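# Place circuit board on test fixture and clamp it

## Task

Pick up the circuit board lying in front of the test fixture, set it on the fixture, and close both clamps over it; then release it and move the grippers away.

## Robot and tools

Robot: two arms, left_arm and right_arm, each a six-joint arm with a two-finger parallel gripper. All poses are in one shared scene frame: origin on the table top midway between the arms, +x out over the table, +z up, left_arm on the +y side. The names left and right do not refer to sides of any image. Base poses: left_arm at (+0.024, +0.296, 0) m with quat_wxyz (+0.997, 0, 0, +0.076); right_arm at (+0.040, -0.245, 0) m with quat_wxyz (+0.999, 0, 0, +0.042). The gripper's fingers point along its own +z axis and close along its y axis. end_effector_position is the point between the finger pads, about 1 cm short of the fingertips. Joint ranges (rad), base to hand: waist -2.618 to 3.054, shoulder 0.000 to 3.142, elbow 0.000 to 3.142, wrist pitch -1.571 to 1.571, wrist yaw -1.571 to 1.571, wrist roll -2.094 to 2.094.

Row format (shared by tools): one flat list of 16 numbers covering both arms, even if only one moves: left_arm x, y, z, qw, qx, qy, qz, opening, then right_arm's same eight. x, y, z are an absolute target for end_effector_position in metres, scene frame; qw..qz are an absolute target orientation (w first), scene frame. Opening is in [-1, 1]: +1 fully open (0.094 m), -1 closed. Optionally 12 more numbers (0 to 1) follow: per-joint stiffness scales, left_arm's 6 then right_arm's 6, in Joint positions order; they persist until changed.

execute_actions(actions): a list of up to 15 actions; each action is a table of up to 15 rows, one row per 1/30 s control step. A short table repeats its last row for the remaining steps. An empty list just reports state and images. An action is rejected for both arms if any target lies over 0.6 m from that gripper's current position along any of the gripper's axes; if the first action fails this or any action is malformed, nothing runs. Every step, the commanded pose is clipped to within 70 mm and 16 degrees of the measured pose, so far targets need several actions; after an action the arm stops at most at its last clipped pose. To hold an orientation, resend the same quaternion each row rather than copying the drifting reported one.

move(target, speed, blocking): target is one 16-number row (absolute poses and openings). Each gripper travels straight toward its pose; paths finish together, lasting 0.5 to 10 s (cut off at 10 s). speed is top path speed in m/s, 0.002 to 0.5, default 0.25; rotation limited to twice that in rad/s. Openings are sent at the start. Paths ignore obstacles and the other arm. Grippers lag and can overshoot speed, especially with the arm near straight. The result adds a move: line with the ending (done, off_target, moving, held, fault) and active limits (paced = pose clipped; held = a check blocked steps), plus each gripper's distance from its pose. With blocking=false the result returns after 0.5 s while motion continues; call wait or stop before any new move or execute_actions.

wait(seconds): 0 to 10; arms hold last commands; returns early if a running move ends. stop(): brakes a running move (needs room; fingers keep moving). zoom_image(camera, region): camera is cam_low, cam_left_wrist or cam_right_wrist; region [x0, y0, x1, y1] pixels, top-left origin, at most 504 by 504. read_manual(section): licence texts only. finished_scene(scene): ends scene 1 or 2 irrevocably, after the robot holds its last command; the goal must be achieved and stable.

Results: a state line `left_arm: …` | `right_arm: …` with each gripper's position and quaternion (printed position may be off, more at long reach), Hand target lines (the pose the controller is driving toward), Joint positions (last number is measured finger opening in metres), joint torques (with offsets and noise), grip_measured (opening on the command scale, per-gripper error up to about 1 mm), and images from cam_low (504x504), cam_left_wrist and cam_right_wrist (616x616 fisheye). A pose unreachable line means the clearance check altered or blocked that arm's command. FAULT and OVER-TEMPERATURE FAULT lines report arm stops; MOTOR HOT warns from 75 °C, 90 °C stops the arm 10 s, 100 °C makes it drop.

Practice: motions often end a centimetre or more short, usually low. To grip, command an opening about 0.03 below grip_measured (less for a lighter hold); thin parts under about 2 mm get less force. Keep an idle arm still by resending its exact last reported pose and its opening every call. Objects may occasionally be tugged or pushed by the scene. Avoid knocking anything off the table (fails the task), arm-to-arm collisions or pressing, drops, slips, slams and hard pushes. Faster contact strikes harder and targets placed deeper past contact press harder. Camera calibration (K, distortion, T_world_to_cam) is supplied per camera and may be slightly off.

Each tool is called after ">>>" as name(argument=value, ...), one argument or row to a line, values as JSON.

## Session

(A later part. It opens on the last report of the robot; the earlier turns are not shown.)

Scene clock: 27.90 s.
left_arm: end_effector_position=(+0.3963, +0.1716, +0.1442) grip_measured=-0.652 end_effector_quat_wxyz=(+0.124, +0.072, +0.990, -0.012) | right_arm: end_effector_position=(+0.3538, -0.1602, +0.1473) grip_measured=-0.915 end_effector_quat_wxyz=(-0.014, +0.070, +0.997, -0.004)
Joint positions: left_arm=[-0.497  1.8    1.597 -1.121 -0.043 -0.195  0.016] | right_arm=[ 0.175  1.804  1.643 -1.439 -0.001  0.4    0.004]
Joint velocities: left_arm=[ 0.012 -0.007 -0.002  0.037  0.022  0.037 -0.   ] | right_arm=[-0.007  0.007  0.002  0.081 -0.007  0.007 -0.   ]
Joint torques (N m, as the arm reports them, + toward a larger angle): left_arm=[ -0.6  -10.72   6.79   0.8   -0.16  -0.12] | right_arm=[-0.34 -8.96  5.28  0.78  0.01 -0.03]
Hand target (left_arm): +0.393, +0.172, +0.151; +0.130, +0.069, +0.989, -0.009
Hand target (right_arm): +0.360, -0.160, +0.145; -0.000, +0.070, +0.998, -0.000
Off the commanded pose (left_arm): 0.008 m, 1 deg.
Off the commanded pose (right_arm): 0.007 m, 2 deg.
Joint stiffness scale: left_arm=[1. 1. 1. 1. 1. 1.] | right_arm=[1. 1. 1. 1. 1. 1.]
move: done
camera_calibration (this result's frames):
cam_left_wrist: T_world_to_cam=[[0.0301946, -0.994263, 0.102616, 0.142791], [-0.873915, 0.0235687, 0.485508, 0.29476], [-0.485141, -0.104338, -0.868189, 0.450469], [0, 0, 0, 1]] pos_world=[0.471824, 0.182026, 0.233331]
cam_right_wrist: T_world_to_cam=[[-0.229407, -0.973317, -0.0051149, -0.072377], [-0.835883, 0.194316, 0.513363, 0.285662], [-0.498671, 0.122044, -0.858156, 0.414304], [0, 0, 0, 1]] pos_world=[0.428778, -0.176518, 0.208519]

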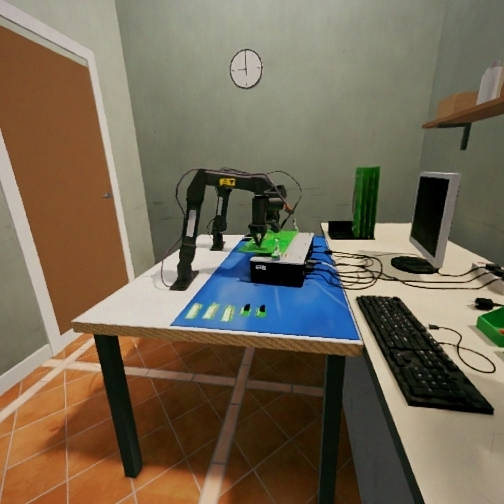

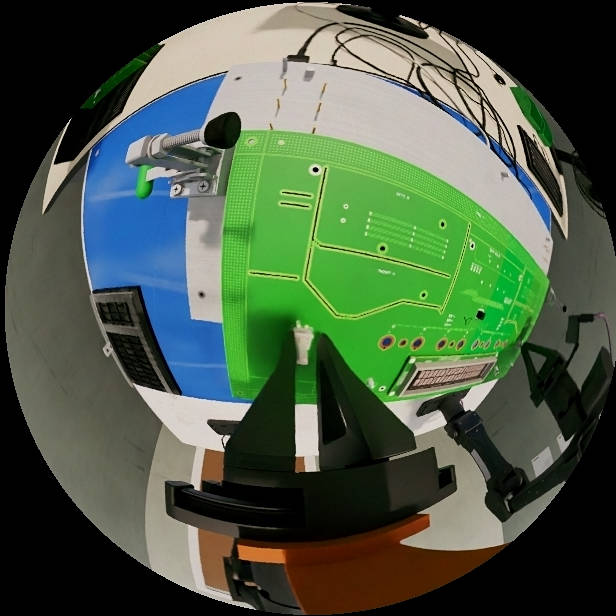

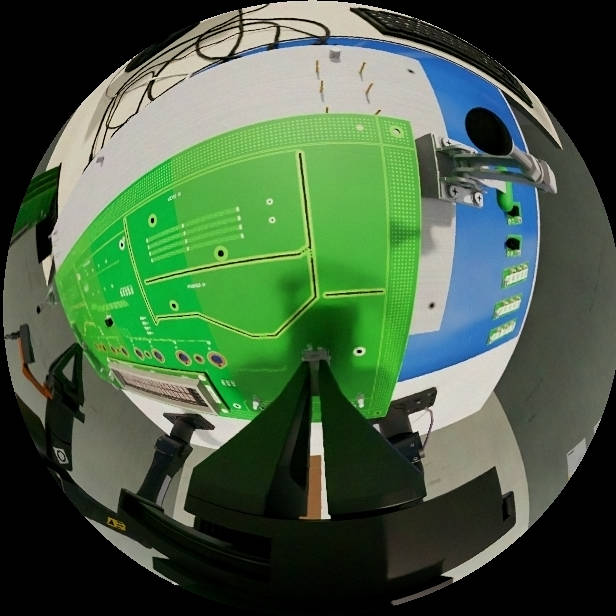

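>>> move(
  target=[0.391,0.177,0.152,0.13,0.069,0.989,-0.009,-0.65,0.36,-0.160,0.145,0,-0.07,-0.9976,0,-0.945],
  speed=0.03,
)

>>> move(
  target=[0.391,0.177,0.152,0.13,0.069,0.989,-0.009,-0.94,0.356,-0.160,0.148,0,-0.07,-0.9976,0,-0.945],
  speed=0.03,
)

Scene clock: 28.80 s.
left_arm: end_effector_position=(+0.3959, +0.1718, +0.1494) grip_measured=-0.652 end_effector_quat_wxyz=(+0.131, +0.072, +0.989, -0.014) | right_arm: end_effector_position=(+0.3537, -0.1603, +0.1473) grip_measured=-0.915 end_effector_quat_wxyz=(-0.014, +0.070, +0.997, -0.004)
Joint positions: left_arm=[-0.497  1.786  1.597 -1.121 -0.044 -0.195  0.016] | right_arm=[ 0.175  1.804  1.643 -1.439 -0.001  0.4    0.004]
Joint velocities: left_arm=[ 0.002  0.017  0.002  0.007 -0.007 -0.051  0.001] | right_arm=[-0.002 -0.002 -0.017  0.051 -0.007  0.022  0.   ]
Joint torques (N m, as the arm reports them, + toward a larger angle): left_arm=[  0.39 -10.63   5.85   0.83  -0.12   0.03] | right_arm=[-0.34 -8.96  5.28  0.78  0.01 -0.03]
Hand target (left_arm): +0.391, +0.177, +0.152; +0.130, +0.069, +0.989, -0.009
Hand target (right_arm): +0.360, -0.160, +0.145; -0.000, +0.070, +0.998, -0.000
Off the commanded pose (left_arm): 0.008 m, 1 deg.
Off the commanded pose (right_arm): 0.007 m, 2 deg.
Joint stiffness scale: left_arm=[1. 1. 1. 1. 1. 1.] | right_arm=[1. 1. 1. 1. 1. 1.]
move: done
camera_calibration (this result's frames):
cam_left_wrist: T_world_to_cam=[[0.0289201, -0.993809, 0.10727, 0.142226], [-0.880178, 0.0255447, 0.473957, 0.295698], [-0.473763, -0.108124, -0.87399, 0.451838], [0, 0, 0, 1]] pos_world=[0.470218, 0.182646, 0.239497]
cam_right_wrist: T_world_to_cam=[[-0.229409, -0.973318, -0.00493508, -0.0724476], [-0.835693, 0.194367, 0.513652, 0.285487], [-0.498987, 0.12196, -0.857984, 0.414337], [0, 0, 0, 1]] pos_world=[0.428709, -0.176536, 0.208496]

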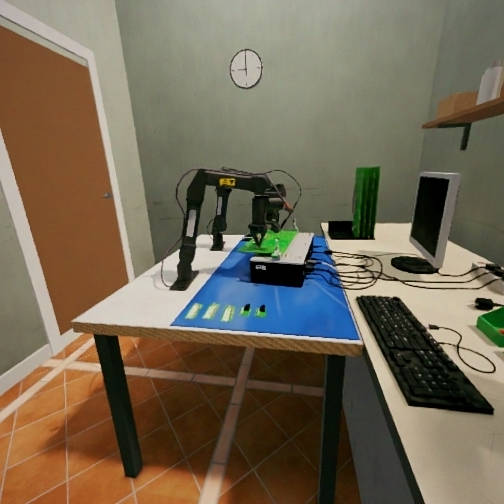

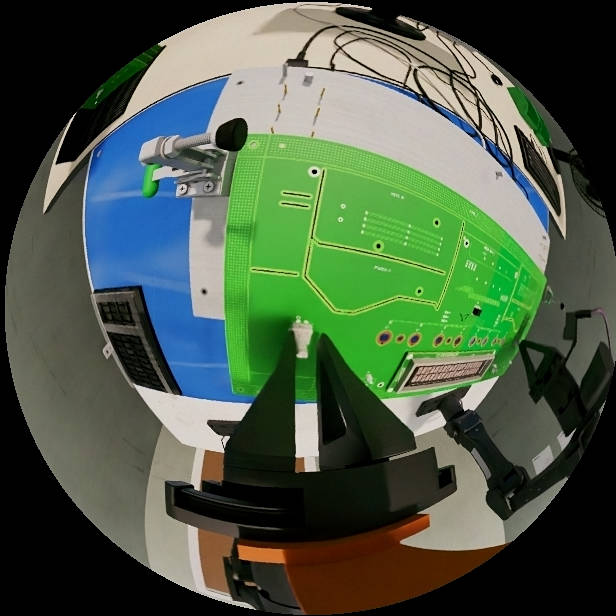

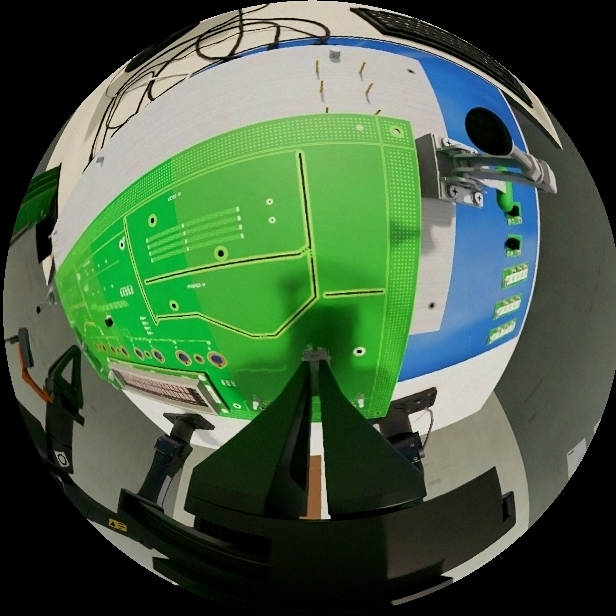

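Scene clock: 29.50 s.
left_arm: end_effector_position=(+0.3962, +0.1727, +0.1494) grip_measured=-0.912 end_effector_quat_wxyz=(+0.131, +0.071, +0.989, -0.012) | right_arm: end_effector_position=(+0.3537, -0.1606, +0.1473) grip_measured=-0.915 end_effector_quat_wxyz=(-0.014, +0.070, +0.997, -0.005)
Joint positions: left_arm=[-0.497  1.786  1.597 -1.121 -0.048 -0.195  0.004] | right_arm=[ 0.175  1.804  1.643 -1.44   0.001  0.4    0.004]
Joint velocities: left_arm=[-0.022 -0.012 -0.002  0.007  0.022  0.051  0.   ] | right_arm=[ 0.002  0.002 -0.017  0.022  0.007  0.051  0.001]
Joint torques (N m, as the arm reports them, + toward a larger angle): left_arm=[  0.34 -10.64   5.92   0.83  -0.09   0.02] | right_arm=[ -0.07 -10.17   4.81   0.69   0.    -0.01]
Hand target (left_arm): +0.391, +0.177, +0.152; +0.130, +0.069, +0.989, -0.009
Hand target (right_arm): +0.356, -0.160, +0.148; -0.000, +0.070, +0.998, -0.000
Off the commanded pose (left_arm): 0.007 m, 0 deg.
Off the commanded pose (right_arm): 0.003 m, 2 deg.
Joint stiffness scale: left_arm=[1. 1. 1. 1. 1. 1.] | right_arm=[1. 1. 1. 1. 1. 1.]
move: done
camera_calibration (this result's frames):
cam_left_wrist: T_world_to_cam=[[0.0302283, -0.994168, 0.103517, 0.143161], [-0.880861, 0.0224512, 0.472842, 0.296889], [-0.472409, -0.105477, -0.875045, 0.451261], [0, 0, 0, 1]] pos_world=[0.47037, 0.183259, 0.239673]
cam_right_wrist: T_world_to_cam=[[-0.229365, -0.973334, -0.0034101, -0.0729747], [-0.835714, 0.195137, 0.513327, 0.285702], [-0.498973, 0.120589, -0.858186, 0.414168], [0, 0, 0, 1]] pos_world=[0.428686, -0.176724, 0.208526]

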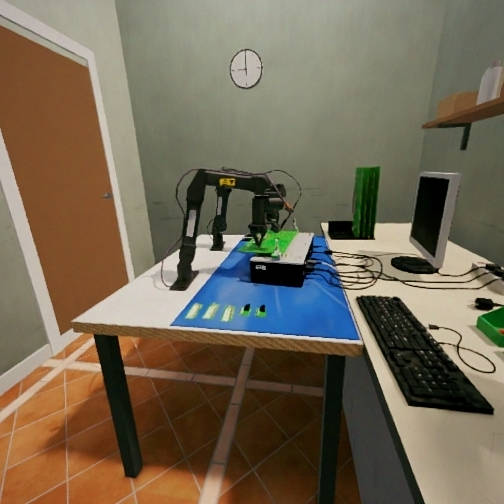

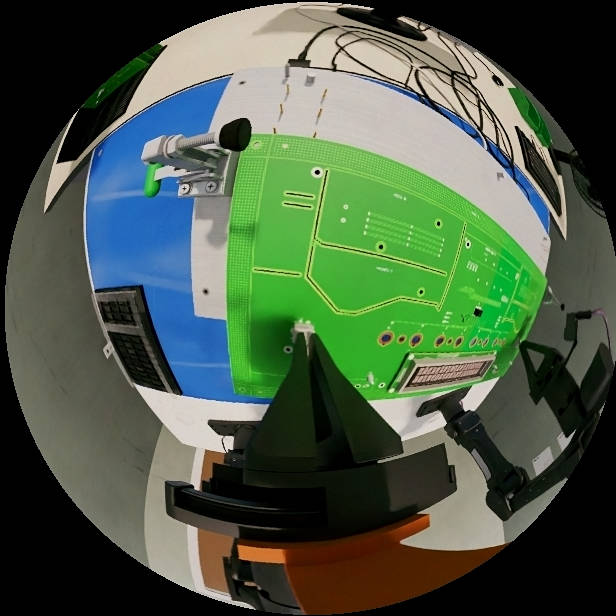

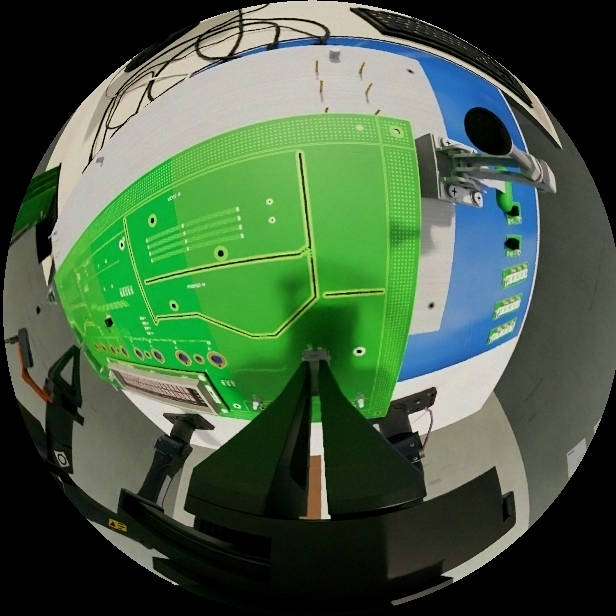

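>>> move(
  target=[0.394,0.174,0.151,0.13,0.069,0.989,-0.009,-0.95,0.354,-0.160,0.148,0,0.07,0.9976,0,-0.65],
  speed=0.03,
)

>>> move(
  target=[0.394,0.174,0.151,0.13,0.069,0.989,-0.009,-0.95,0.352,-0.160,0.152,0.13,0.069,0.989,-0.009,-0.65],
  speed=0.08,
)

>>> zoom_image(
  camera="cam_right_wrist",
  region=[255, 320, 415, 460],
)

Scene clock: 30.43 s.
left_arm: end_effector_position=(+0.3960, +0.1727, +0.1494) grip_measured=-0.912 end_effector_quat_wxyz=(+0.131, +0.071, +0.989, -0.012) | right_arm: end_effector_position=(+0.3539, -0.1605, +0.1422) grip_measured=-0.653 end_effector_quat_wxyz=(-0.014, +0.070, +0.997, -0.005)
Joint positions: left_arm=[-0.497  1.786  1.597 -1.122 -0.048 -0.195  0.004] | right_arm=[ 0.175  1.804  1.623 -1.42   0.001  0.4    0.016]
Joint velocities: left_arm=[-0.012 -0.002  0.002  0.022  0.007 -0.022  0.001] | right_arm=[-0.007  0.007 -0.002 -0.022  0.037 -0.022  0.   ]
Joint torques (N m, as the arm reports them, + toward a larger angle): left_arm=[-0.1  -9.4   6.94  0.84 -0.1  -0.04] | right_arm=[  0.08 -10.97   5.73   0.47  -0.01   0.01]
Hand target (left_arm): +0.394, +0.174, +0.151; +0.130, +0.069, +0.989, -0.009
Hand target (right_arm): +0.354, -0.160, +0.148; -0.000, +0.070, +0.998, -0.000
Off the commanded pose (left_arm): 0.003 m, 0 deg.
Off the commanded pose (right_arm): 0.006 m, 2 deg.
Joint stiffness scale: left_arm=[1. 1. 1. 1. 1. 1.] | right_arm=[1. 1. 1. 1. 1. 1.]
move: done
camera_calibration (this result's frames):
cam_left_wrist: T_world_to_cam=[[0.0303025, -0.994195, 0.103239, 0.14325], [-0.880521, 0.0223293, 0.473481, 0.296549], [-0.473037, -0.105252, -0.874733, 0.451307], [0, 0, 0, 1]] pos_world=[0.470262, 0.183297, 0.239574]
cam_right_wrist: T_world_to_cam=[[-0.229367, -0.973335, -0.00323029, -0.0728943], [-0.835524, 0.195187, 0.513616, 0.28841], [-0.49929, 0.120505, -0.858014, 0.409997], [0, 0, 0, 1]] pos_world=[0.428961, -0.176651, 0.203416]

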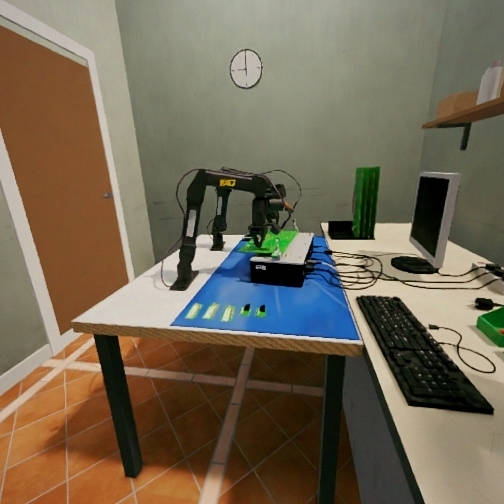

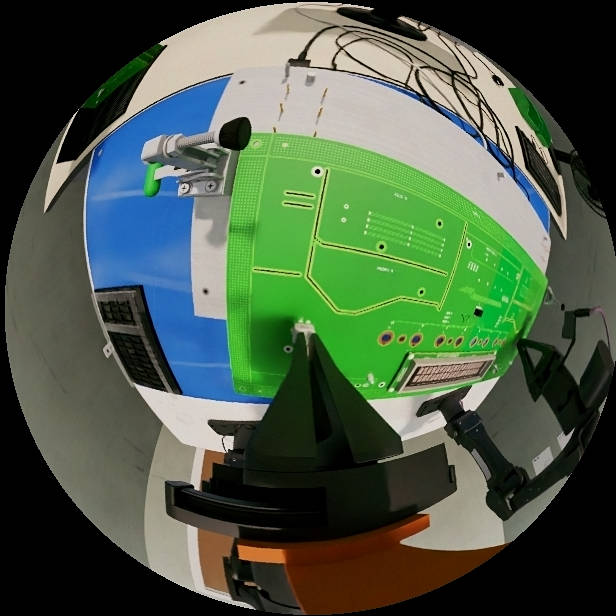

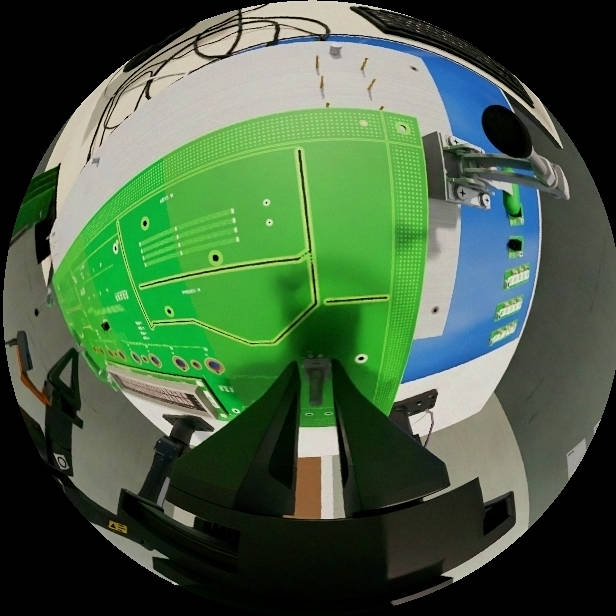

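Scene clock: 32.67 s.
left_arm: end_effector_position=(+0.3960, +0.1727, +0.1494) grip_measured=-0.912 end_effector_quat_wxyz=(+0.131, +0.071, +0.989, -0.012) | right_arm: end_effector_position=(+0.3524, -0.1598, +0.1465) grip_measured=-0.653 end_effector_quat_wxyz=(+0.116, +0.069, +0.991, -0.009)
Joint positions: left_arm=[-0.497  1.786  1.597 -1.122 -0.048 -0.195  0.004] | right_arm=[ 0.235  1.571  1.355 -1.146  0.104  0.447  0.016]
Joint velocities: left_arm=[ 0.012 -0.022  0.017  0.007 -0.022 -0.022 -0.   ] | right_arm=[-0.007 -0.007 -0.007  0.051 -0.022 -0.022  0.001]
Joint torques (N m, as the arm reports them, + toward a larger angle): left_arm=[-0.1  -9.4   6.95  0.85 -0.1  -0.04] | right_arm=[ 0.64 -8.83  6.31  0.96  0.23  0.04]
Hand target (left_arm): +0.394, +0.174, +0.151; +0.130, +0.069, +0.989, -0.009
Hand target (right_arm): +0.352, -0.160, +0.152; +0.130, +0.070, +0.989, -0.010
Off the commanded pose (left_arm): 0.003 m, 0 deg.
Off the commanded pose (right_arm): 0.006 m, 2 deg.
Joint stiffness scale: left_arm=[1. 1. 1. 1. 1. 1.] | right_arm=[1. 1. 1. 1. 1. 1.]
move: done
camera_calibration (this result's frames):
cam_left_wrist: T_world_to_cam=[[0.0303025, -0.994195, 0.103239, 0.14325], [-0.880521, 0.0223293, 0.473481, 0.296549], [-0.473037, -0.105252, -0.874733, 0.451307], [0, 0, 0, 1]] pos_world=[0.470262, 0.183297, 0.239574]
cam_right_wrist: T_world_to_cam=[[-0.220033, -0.974817, -0.0362856, -0.0712573], [-0.939299, 0.201684, 0.277563, 0.356966], [-0.263255, 0.0951561, -0.960022, 0.340518], [0, 0, 0, 1]] pos_world=[0.409262, -0.17386, 0.225238]

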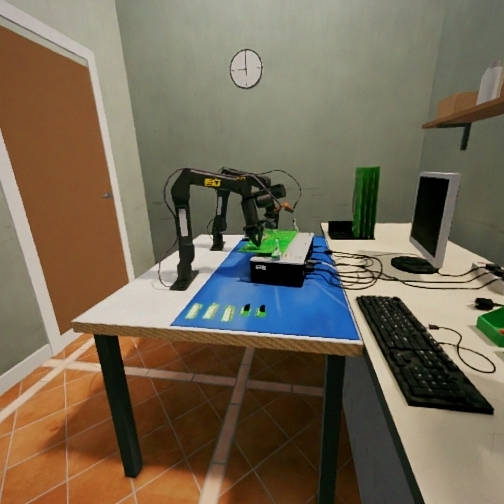

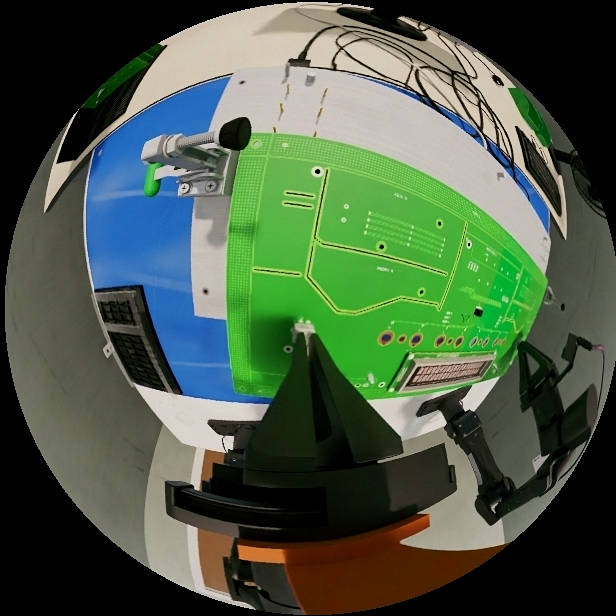

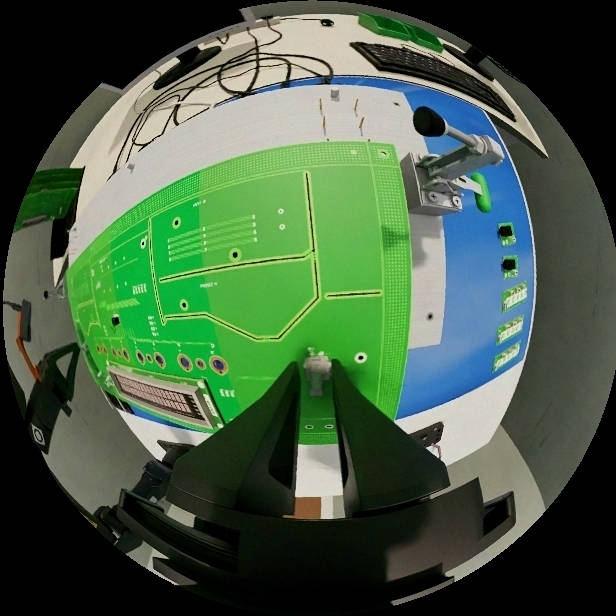

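Region (255, 320, 415, 460) of cam_right_wrist's 616x616 image, scaled by 3.150, with more detail than that image has; it fills the top 441 rows of this view, and the rest is white.

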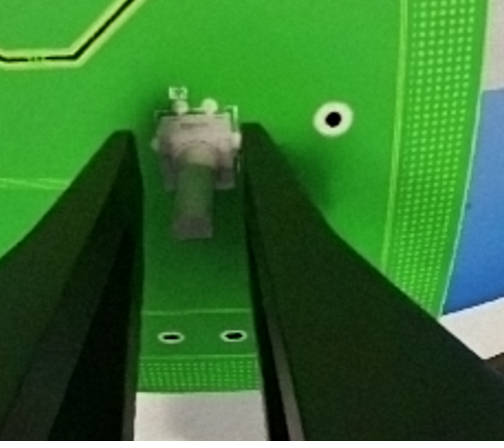

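>>> move(
  target=[0.394,0.174,0.151,0.13,0.069,0.989,-0.009,-0.95,0.352,-0.160,0.153,0.13,0.069,0.989,-0.009,-0.95],
  speed=0.03,
)

>>> move(
  target=[0.396,0.173,0.176,0.15,0.069,0.986,-0.01,-0.95,0.352,-0.160,0.168,0.14,0.069,0.988,-0.01,-0.95],
  speed=0.03,
)

Scene clock: 33.47 s.
left_arm: end_effector_position=(+0.3960, +0.1728, +0.1494) grip_measured=-0.912 end_effector_quat_wxyz=(+0.131, +0.071, +0.989, -0.011) | right_arm: end_effector_position=(+0.3526, -0.1601, +0.1466) grip_measured=-0.914 end_effector_quat_wxyz=(+0.117, +0.069, +0.991, -0.010)
Joint positions: left_arm=[-0.497  1.786  1.597 -1.122 -0.048 -0.195  0.004] | right_arm=[ 0.235  1.571  1.355 -1.145  0.106  0.447  0.004]
Joint velocities: left_arm=[-0.017 -0.002 -0.017  0.022  0.037  0.022  0.   ] | right_arm=[-0.002  0.007  0.002 -0.022  0.007 -0.066  0.   ]
Joint torques (N m, as the arm reports them, + toward a larger angle): left_arm=[-0.11 -9.39  6.95  0.84 -0.09 -0.05] | right_arm=[ 0.56 -8.88  6.58  0.89  0.17  0.04]
Hand target (left_arm): +0.394, +0.174, +0.151; +0.130, +0.069, +0.989, -0.009
Hand target (right_arm): +0.352, -0.160, +0.153; +0.130, +0.069, +0.989, -0.009
Off the commanded pose (left_arm): 0.003 m, 0 deg.
Off the commanded pose (right_arm): 0.006 m, 2 deg.
Joint stiffness scale: left_arm=[1. 1. 1. 1. 1. 1.] | right_arm=[1. 1. 1. 1. 1. 1.]
move: done
camera_calibration (this result's frames):
cam_left_wrist: T_world_to_cam=[[0.030387, -0.994228, 0.102898, 0.143336], [-0.880582, 0.0220788, 0.473379, 0.296649], [-0.472918, -0.104995, -0.874828, 0.45125], [0, 0, 0, 1]] pos_world=[0.470272, 0.183338, 0.23959]
cam_right_wrist: T_world_to_cam=[[-0.220807, -0.974695, -0.0348495, -0.0714293], [-0.939526, 0.202977, 0.275846, 0.357825], [-0.261792, 0.0936507, -0.96057, 0.340028], [0, 0, 0, 1]] pos_world=[0.409431, -0.174096, 0.225426]

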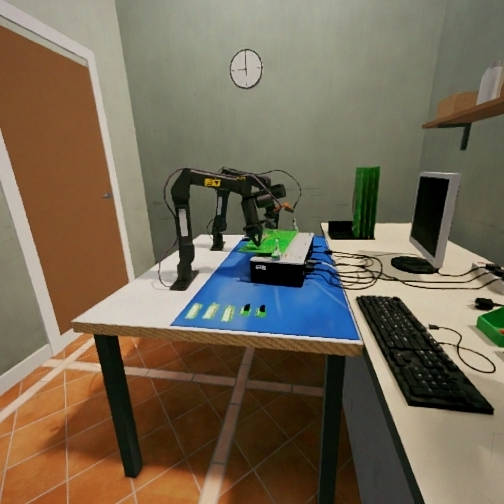

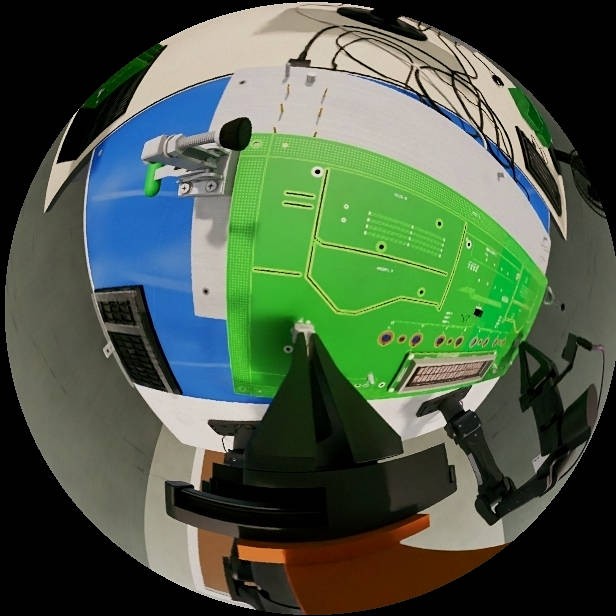

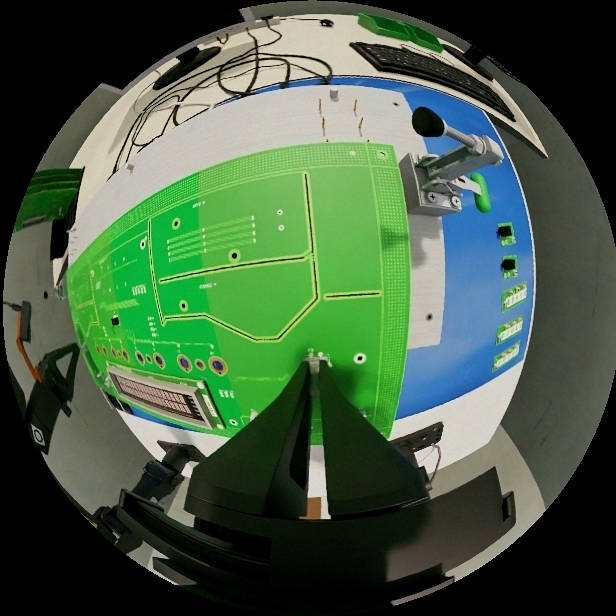

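Scene clock: 34.57 s.
left_arm: end_effector_position=(+0.3919, +0.1739, +0.1549) grip_measured=-0.912 end_effector_quat_wxyz=(+0.123, +0.071, +0.990, -0.010) | right_arm: end_effector_position=(+0.3487, -0.1595, +0.1476) grip_measured=-0.914 end_effector_quat_wxyz=(+0.110, +0.066, +0.992, -0.013)
Joint positions: left_arm=[-0.497  1.786  1.623 -1.164 -0.046 -0.195  0.004] | right_arm=[ 0.242  1.571  1.361 -1.167  0.109  0.448  0.004]
Joint velocities: left_arm=[-0.007 -0.007  0.022 -0.154  0.037 -0.007  0.   ] | right_arm=[ 0.002  0.007 -0.007 -0.051 -0.022 -0.007 -0.   ]
Joint torques (N m, as the arm reports them, + toward a larger angle): left_arm=[ -0.56 -11.18   9.6    0.84  -0.21  -0.07] | right_arm=[  0.38 -10.04   9.81   0.69   0.29   0.07]
Hand target (left_arm): +0.396, +0.173, +0.176; +0.150, +0.069, +0.986, -0.010
Hand target (right_arm): +0.352, -0.160, +0.168; +0.140, +0.069, +0.988, -0.010
Off the commanded pose (left_arm): 0.022 m, 3 deg.
Off the commanded pose (right_arm): 0.021 m, 3 deg.
Joint stiffness scale: left_arm=[1. 1. 1. 1. 1. 1.] | right_arm=[1. 1. 1. 1. 1. 1.]
move: off_target (left_arm, right_arm)
camera_calibration (this result's frames):
cam_left_wrist: T_world_to_cam=[[0.0314986, -0.994612, 0.0987622, 0.14428], [-0.873029, 0.0207322, 0.487228, 0.285497], [-0.48665, -0.101569, -0.867672, 0.457925], [0, 0, 0, 1]] pos_world=[0.467552, 0.184094, 0.243977]
cam_right_wrist: T_world_to_cam=[[-0.216107, -0.976043, -0.025269, -0.0749072], [-0.936859, 0.200005, 0.286867, 0.350672], [-0.274941, 0.0856675, -0.957637, 0.342818], [0, 0, 0, 1]] pos_world=[0.406597, -0.172617, 0.225806]

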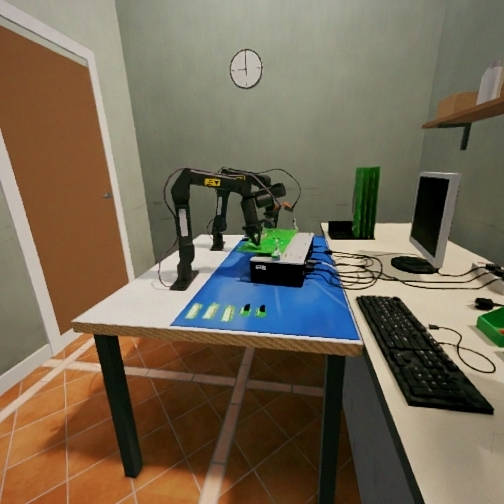

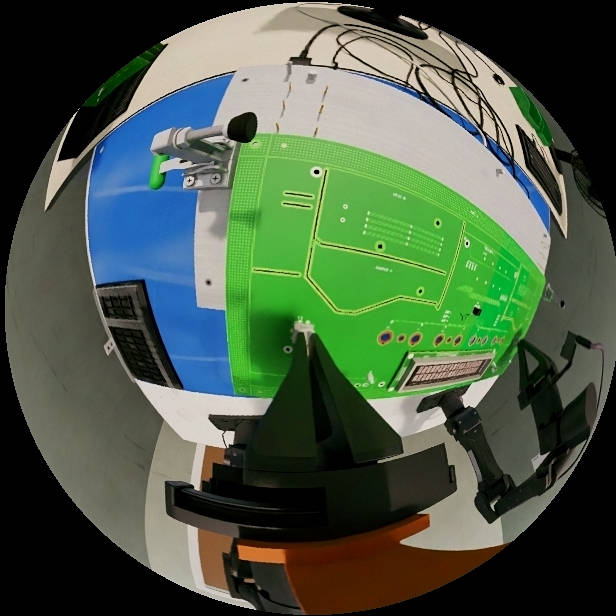

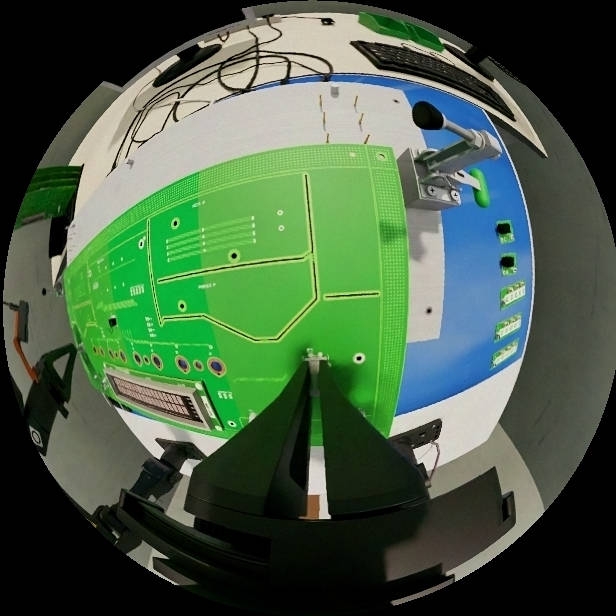

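>>> move(
  target=[0.398,0.173,0.186,0.15,0.069,0.986,-0.01,-0.95,0.354,-0.160,0.180,0.14,0.069,0.988,-0.01,-0.95],
  speed=0.03,
)

>>> move(
  target=[0.462,0.164,0.178,0.15,0.069,0.986,-0.01,-0.95,0.421,-0.170,0.170,0.14,0.069,0.988,-0.01,-0.95],
  speed=0.04,
)

>>> zoom_image(
  camera="cam_left_wrist",
  region=[210, 90, 310, 190],
)

>>> zoom_image(
  camera="cam_low",
  region=[240, 215, 320, 275],
)

Scene clock: 36.07 s.
left_arm: end_effector_position=(+0.3930, +0.1742, +0.1702) grip_measured=-0.912 end_effector_quat_wxyz=(+0.129, +0.071, +0.989, -0.010) | right_arm: end_effector_position=(+0.3492, -0.1590, +0.1634) grip_measured=-0.914 end_effector_quat_wxyz=(+0.113, +0.066, +0.991, -0.012)
Joint positions: left_arm=[-0.497  1.786  1.681 -1.212 -0.05  -0.195  0.004] | right_arm=[ 0.242  1.571  1.423 -1.222  0.108  0.448  0.004]
Joint velocities: left_arm=[-0.002 -0.002 -0.017 -0.051  0.066  0.066 -0.001] | right_arm=[-0.007  0.007 -0.002  0.022  0.022  0.022  0.   ]
Joint torques (N m, as the arm reports them, + toward a larger angle): left_arm=[-0.38 -9.84  9.57  0.88 -0.18 -0.04] | right_arm=[ 0.17 -8.88  9.5   0.81  0.28  0.05]
Hand target (left_arm): +0.398, +0.173, +0.186; +0.150, +0.069, +0.986, -0.010
Hand target (right_arm): +0.354, -0.160, +0.180; +0.140, +0.069, +0.988, -0.010
Off the commanded pose (left_arm): 0.017 m, 2 deg.
Off the commanded pose (right_arm): 0.017 m, 3 deg.
Joint stiffness scale: left_arm=[1. 1. 1. 1. 1. 1.] | right_arm=[1. 1. 1. 1. 1. 1.]
move: off_target (left_arm, right_arm)
camera_calibration (this result's frames):
cam_left_wrist: T_world_to_cam=[[0.031231, -0.994539, 0.0995841, 0.142917], [-0.878437, 0.0202203, 0.477429, 0.282921], [-0.476836, -0.102389, -0.873009, 0.468995], [0, 0, 0, 1]] pos_world=[0.467699, 0.184435, 0.26013]
cam_right_wrist: T_world_to_cam=[[-0.215356, -0.976087, -0.0295852, -0.0734664], [-0.938625, 0.198541, 0.282072, 0.347684], [-0.269453, 0.0885153, -0.958937, 0.356745], [0, 0, 0, 1]] pos_world=[0.40665, -0.172317, 0.241851]

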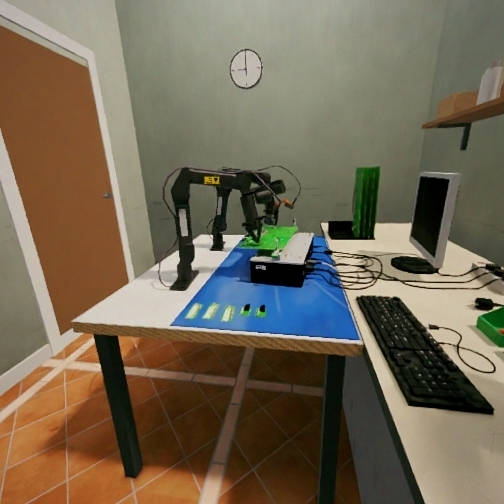

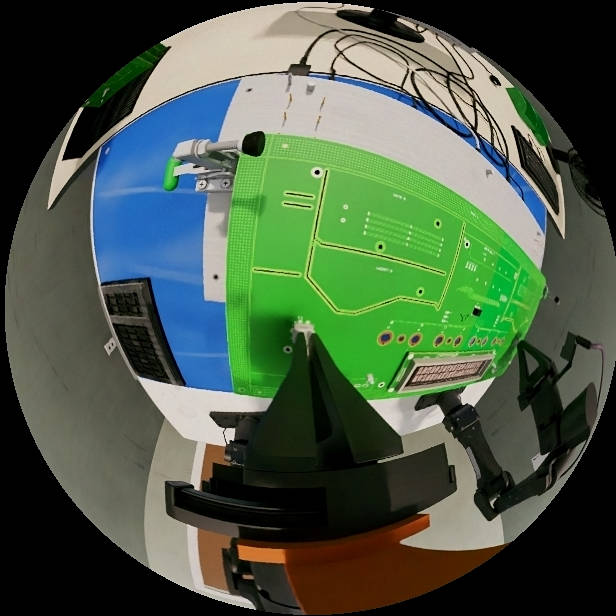

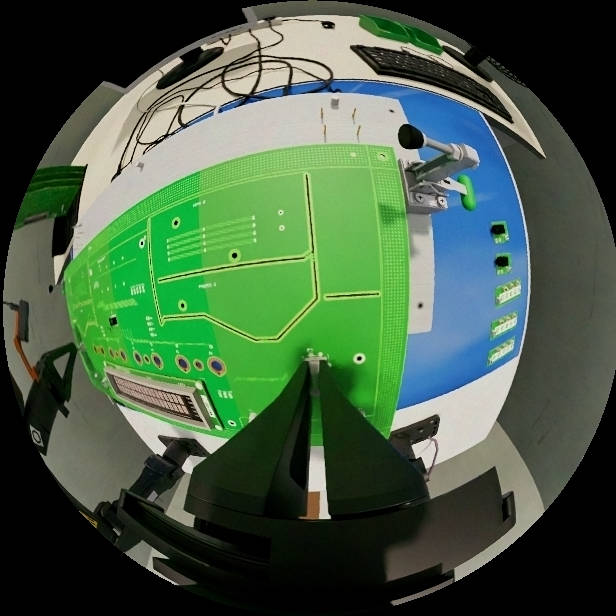

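Scene clock: 38.20 s.
left_arm: end_effector_position=(+0.4557, +0.1618, +0.1642) grip_measured=-0.912 end_effector_quat_wxyz=(+0.132, +0.068, +0.989, -0.010) | right_arm: end_effector_position=(+0.4091, -0.1711, +0.1601) grip_measured=-0.914 end_effector_quat_wxyz=(+0.118, +0.070, +0.990, -0.016)
Joint positions: left_arm=[-0.474  2.046  2.008 -1.271 -0.046 -0.178  0.004] | right_arm=[ 0.158  1.77   1.628 -1.213  0.103  0.372  0.004]
Joint velocities: left_arm=[-0.017 -0.022 -0.002  0.007 -0.022  0.037  0.   ] | right_arm=[ 0.007  0.002  0.002 -0.037 -0.022 -0.037  0.   ]
Joint torques (N m, as the arm reports them, + toward a larger angle): left_arm=[  0.6  -11.62   9.52   0.92  -0.11   0.15] | right_arm=[-0.52 -8.43  9.74  1.05  0.1  -0.04]
Hand target (left_arm): +0.462, +0.164, +0.178; +0.151, +0.069, +0.986, -0.010
Hand target (right_arm): +0.420, -0.170, +0.170; +0.140, +0.069, +0.988, -0.009
Off the commanded pose (left_arm): 0.015 m, 2 deg.
Off the commanded pose (right_arm): 0.016 m, 3 deg.
Joint stiffness scale: left_arm=[1. 1. 1. 1. 1. 1.] | right_arm=[1. 1. 1. 1. 1. 1.]
move: off_target (left_arm, right_arm)
camera_calibration (this result's frames):
cam_left_wrist: T_world_to_cam=[[0.0361867, -0.994156, 0.101704, 0.126577], [-0.881856, 0.0161099, 0.471243, 0.344272], [-0.470127, -0.106741, -0.87612, 0.490537], [0, 0, 0, 1]] pos_world=[0.529633, 0.172652, 0.25466]
cam_right_wrist: T_world_to_cam=[[-0.223581, -0.974414, -0.0229878, -0.0699069], [-0.939319, 0.209113, 0.271941, 0.410968], [-0.260176, 0.0823939, -0.962039, 0.366479], [0, 0, 0, 1]] pos_world=[0.465749, -0.184253, 0.239201]

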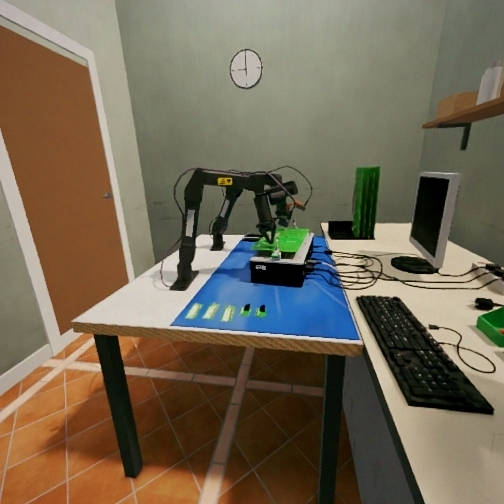

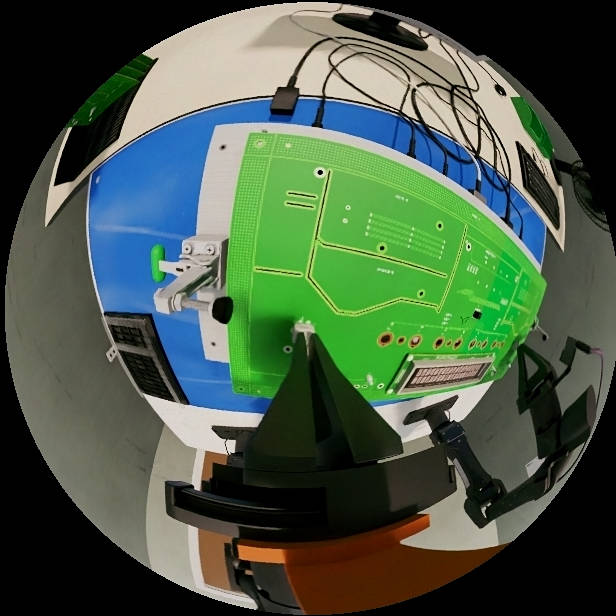

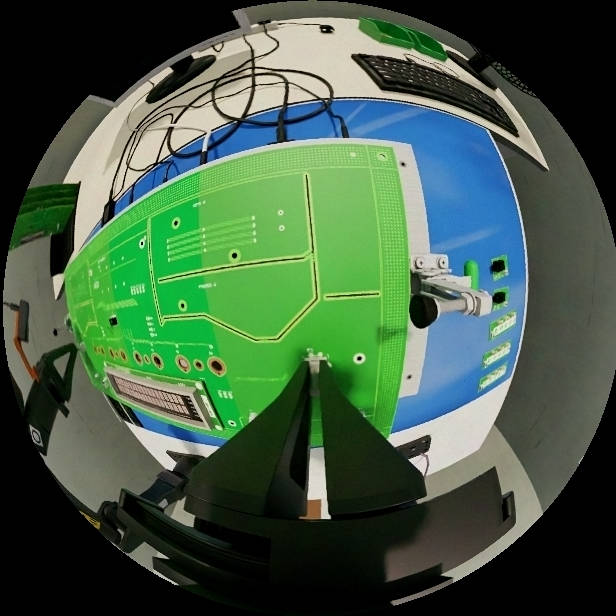

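Region (210, 90, 310, 190) of cam_left_wrist's 616x616 image, scaled by 5.040, with more detail than that image has.

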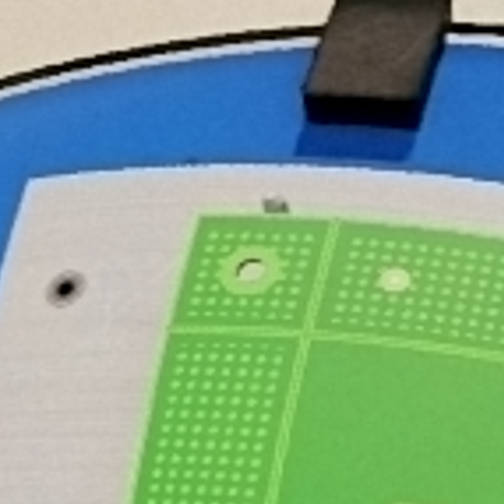

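Region (240, 215, 320, 275) of cam_low's 504x504 image, scaled by 6.300, with more detail than that image has; it fills the top 378 rows of this view, and the rest is white.

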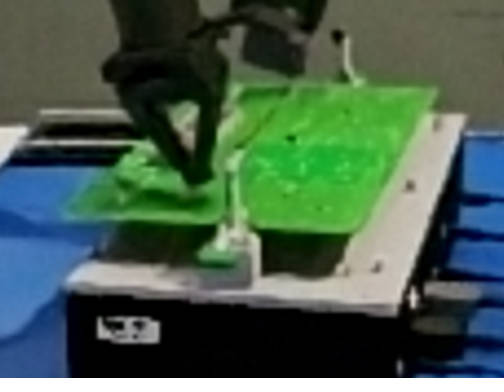

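>>> move(
  target=[0.474,0.163,0.174,0.15,0.069,0.986,-0.01,-0.95,0.434,-0.170,0.166,0.14,0.069,0.988,-0.01,-0.95],
  speed=0.02,
)

>>> zoom_image(
  camera="cam_left_wrist",
  region=[210, 90, 310, 190],
)

>>> zoom_image(
  camera="cam_right_wrist",
  region=[340, 110, 440, 210],
)

>>> zoom_image(
  camera="cam_low",
  region=[240, 230, 290, 270],
)

Scene clock: 39.90 s.
left_arm: end_effector_position=(+0.4673, +0.1618, +0.1608) grip_measured=-0.912 end_effector_quat_wxyz=(+0.132, +0.067, +0.989, -0.009) | right_arm: end_effector_position=(+0.4213, -0.1710, +0.1565) grip_measured=-0.914 end_effector_quat_wxyz=(+0.116, +0.069, +0.991, -0.017)
Joint positions: left_arm=[-0.467  2.098  2.074 -1.286 -0.047 -0.172  0.004] | right_arm=[ 0.15   1.819  1.674 -1.213  0.102  0.363  0.004]
Joint velocities: left_arm=[ 0.002 -0.012  0.012 -0.037 -0.066 -0.037 -0.001] | right_arm=[-0.007 -0.012 -0.007 -0.051 -0.022 -0.037  0.001]
Joint torques (N m, as the arm reports them, + toward a larger angle): left_arm=[  0.43 -11.99   9.51   0.89  -0.09   0.16] | right_arm=[-0.44 -8.84  9.54  1.08  0.06 -0.06]
Hand target (left_arm): +0.474, +0.163, +0.174; +0.150, +0.069, +0.986, -0.010
Hand target (right_arm): +0.434, -0.170, +0.166; +0.140, +0.069, +0.988, -0.010
Off the commanded pose (left_arm): 0.015 m, 2 deg.
Off the commanded pose (right_arm): 0.016 m, 3 deg.
Joint stiffness scale: left_arm=[1. 1. 1. 1. 1. 1.] | right_arm=[1. 1. 1. 1. 1. 1.]
move: off_target (left_arm, right_arm)
camera_calibration (this result's frames):
cam_left_wrist: T_world_to_cam=[[0.0382987, -0.994392, 0.0985761, 0.126117], [-0.88147, 0.0128471, 0.472064, 0.356396], [-0.470684, -0.104971, -0.876035, 0.492937], [0, 0, 0, 1]] pos_world=[0.54134, 0.172576, 0.251156]
cam_right_wrist: T_world_to_cam=[[-0.22297, -0.974606, -0.0206613, -0.0678257], [-0.938695, 0.208941, 0.274218, 0.42269], [-0.262937, 0.0805369, -0.961446, 0.366976], [0, 0, 0, 1]] pos_world=[0.478145, -0.183976, 0.235517]

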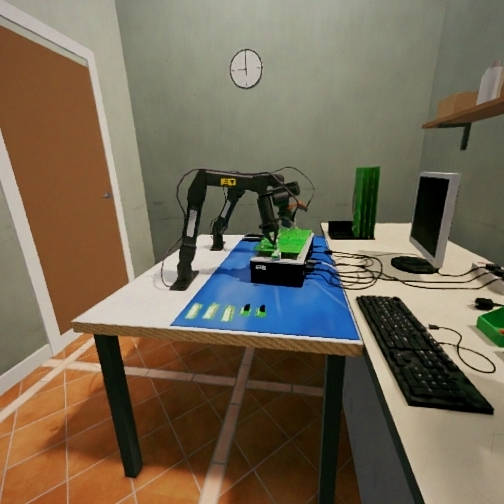

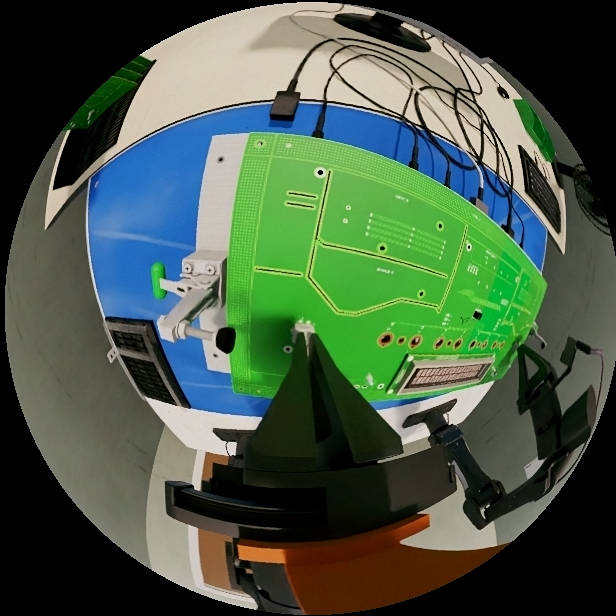

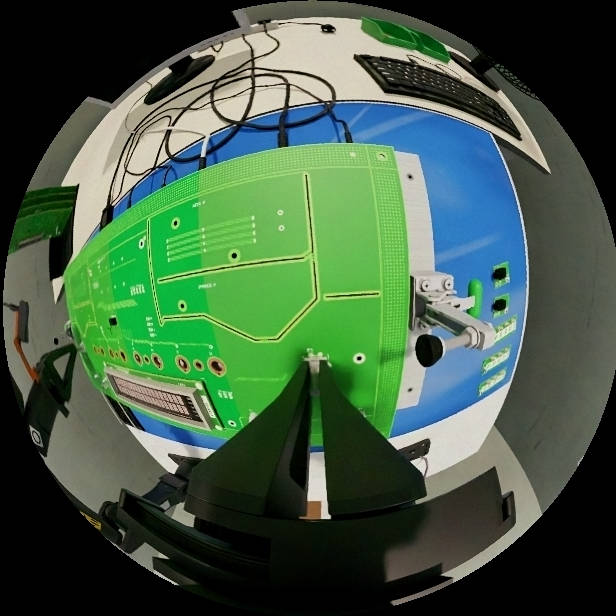

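Region (210, 90, 310, 190) of cam_left_wrist's 616x616 image, scaled by 5.040, with more detail than that image has.

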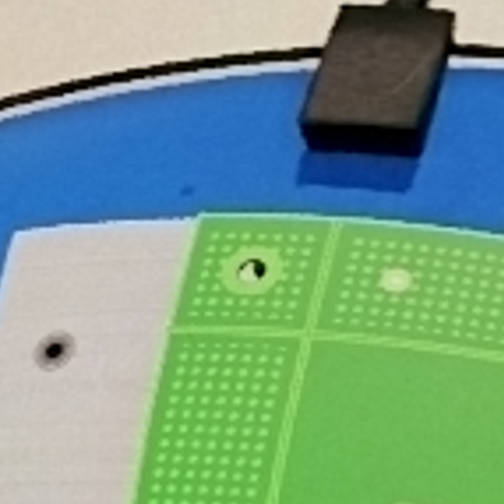

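Region (340, 110, 440, 210) of cam_right_wrist's 616x616 image, scaled by 5.040, with more detail than that image has.

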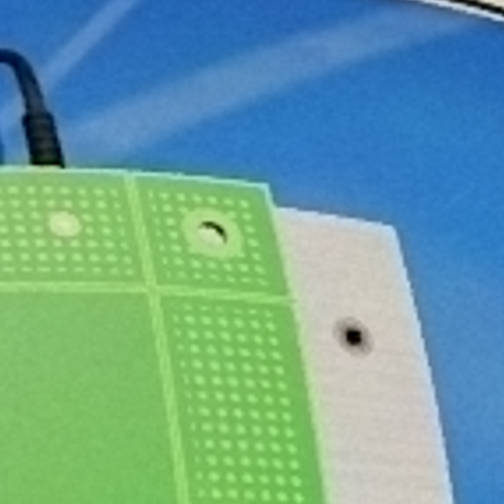

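Region (240, 230, 290, 270) of cam_low's 504x504 image, scaled by 10.080, with more detail than that image has; it fills the top 403 rows of this view, and the rest is white.

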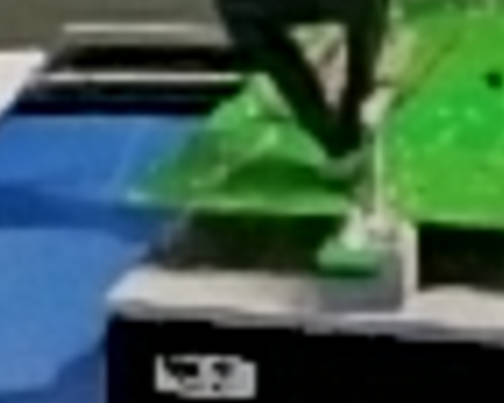

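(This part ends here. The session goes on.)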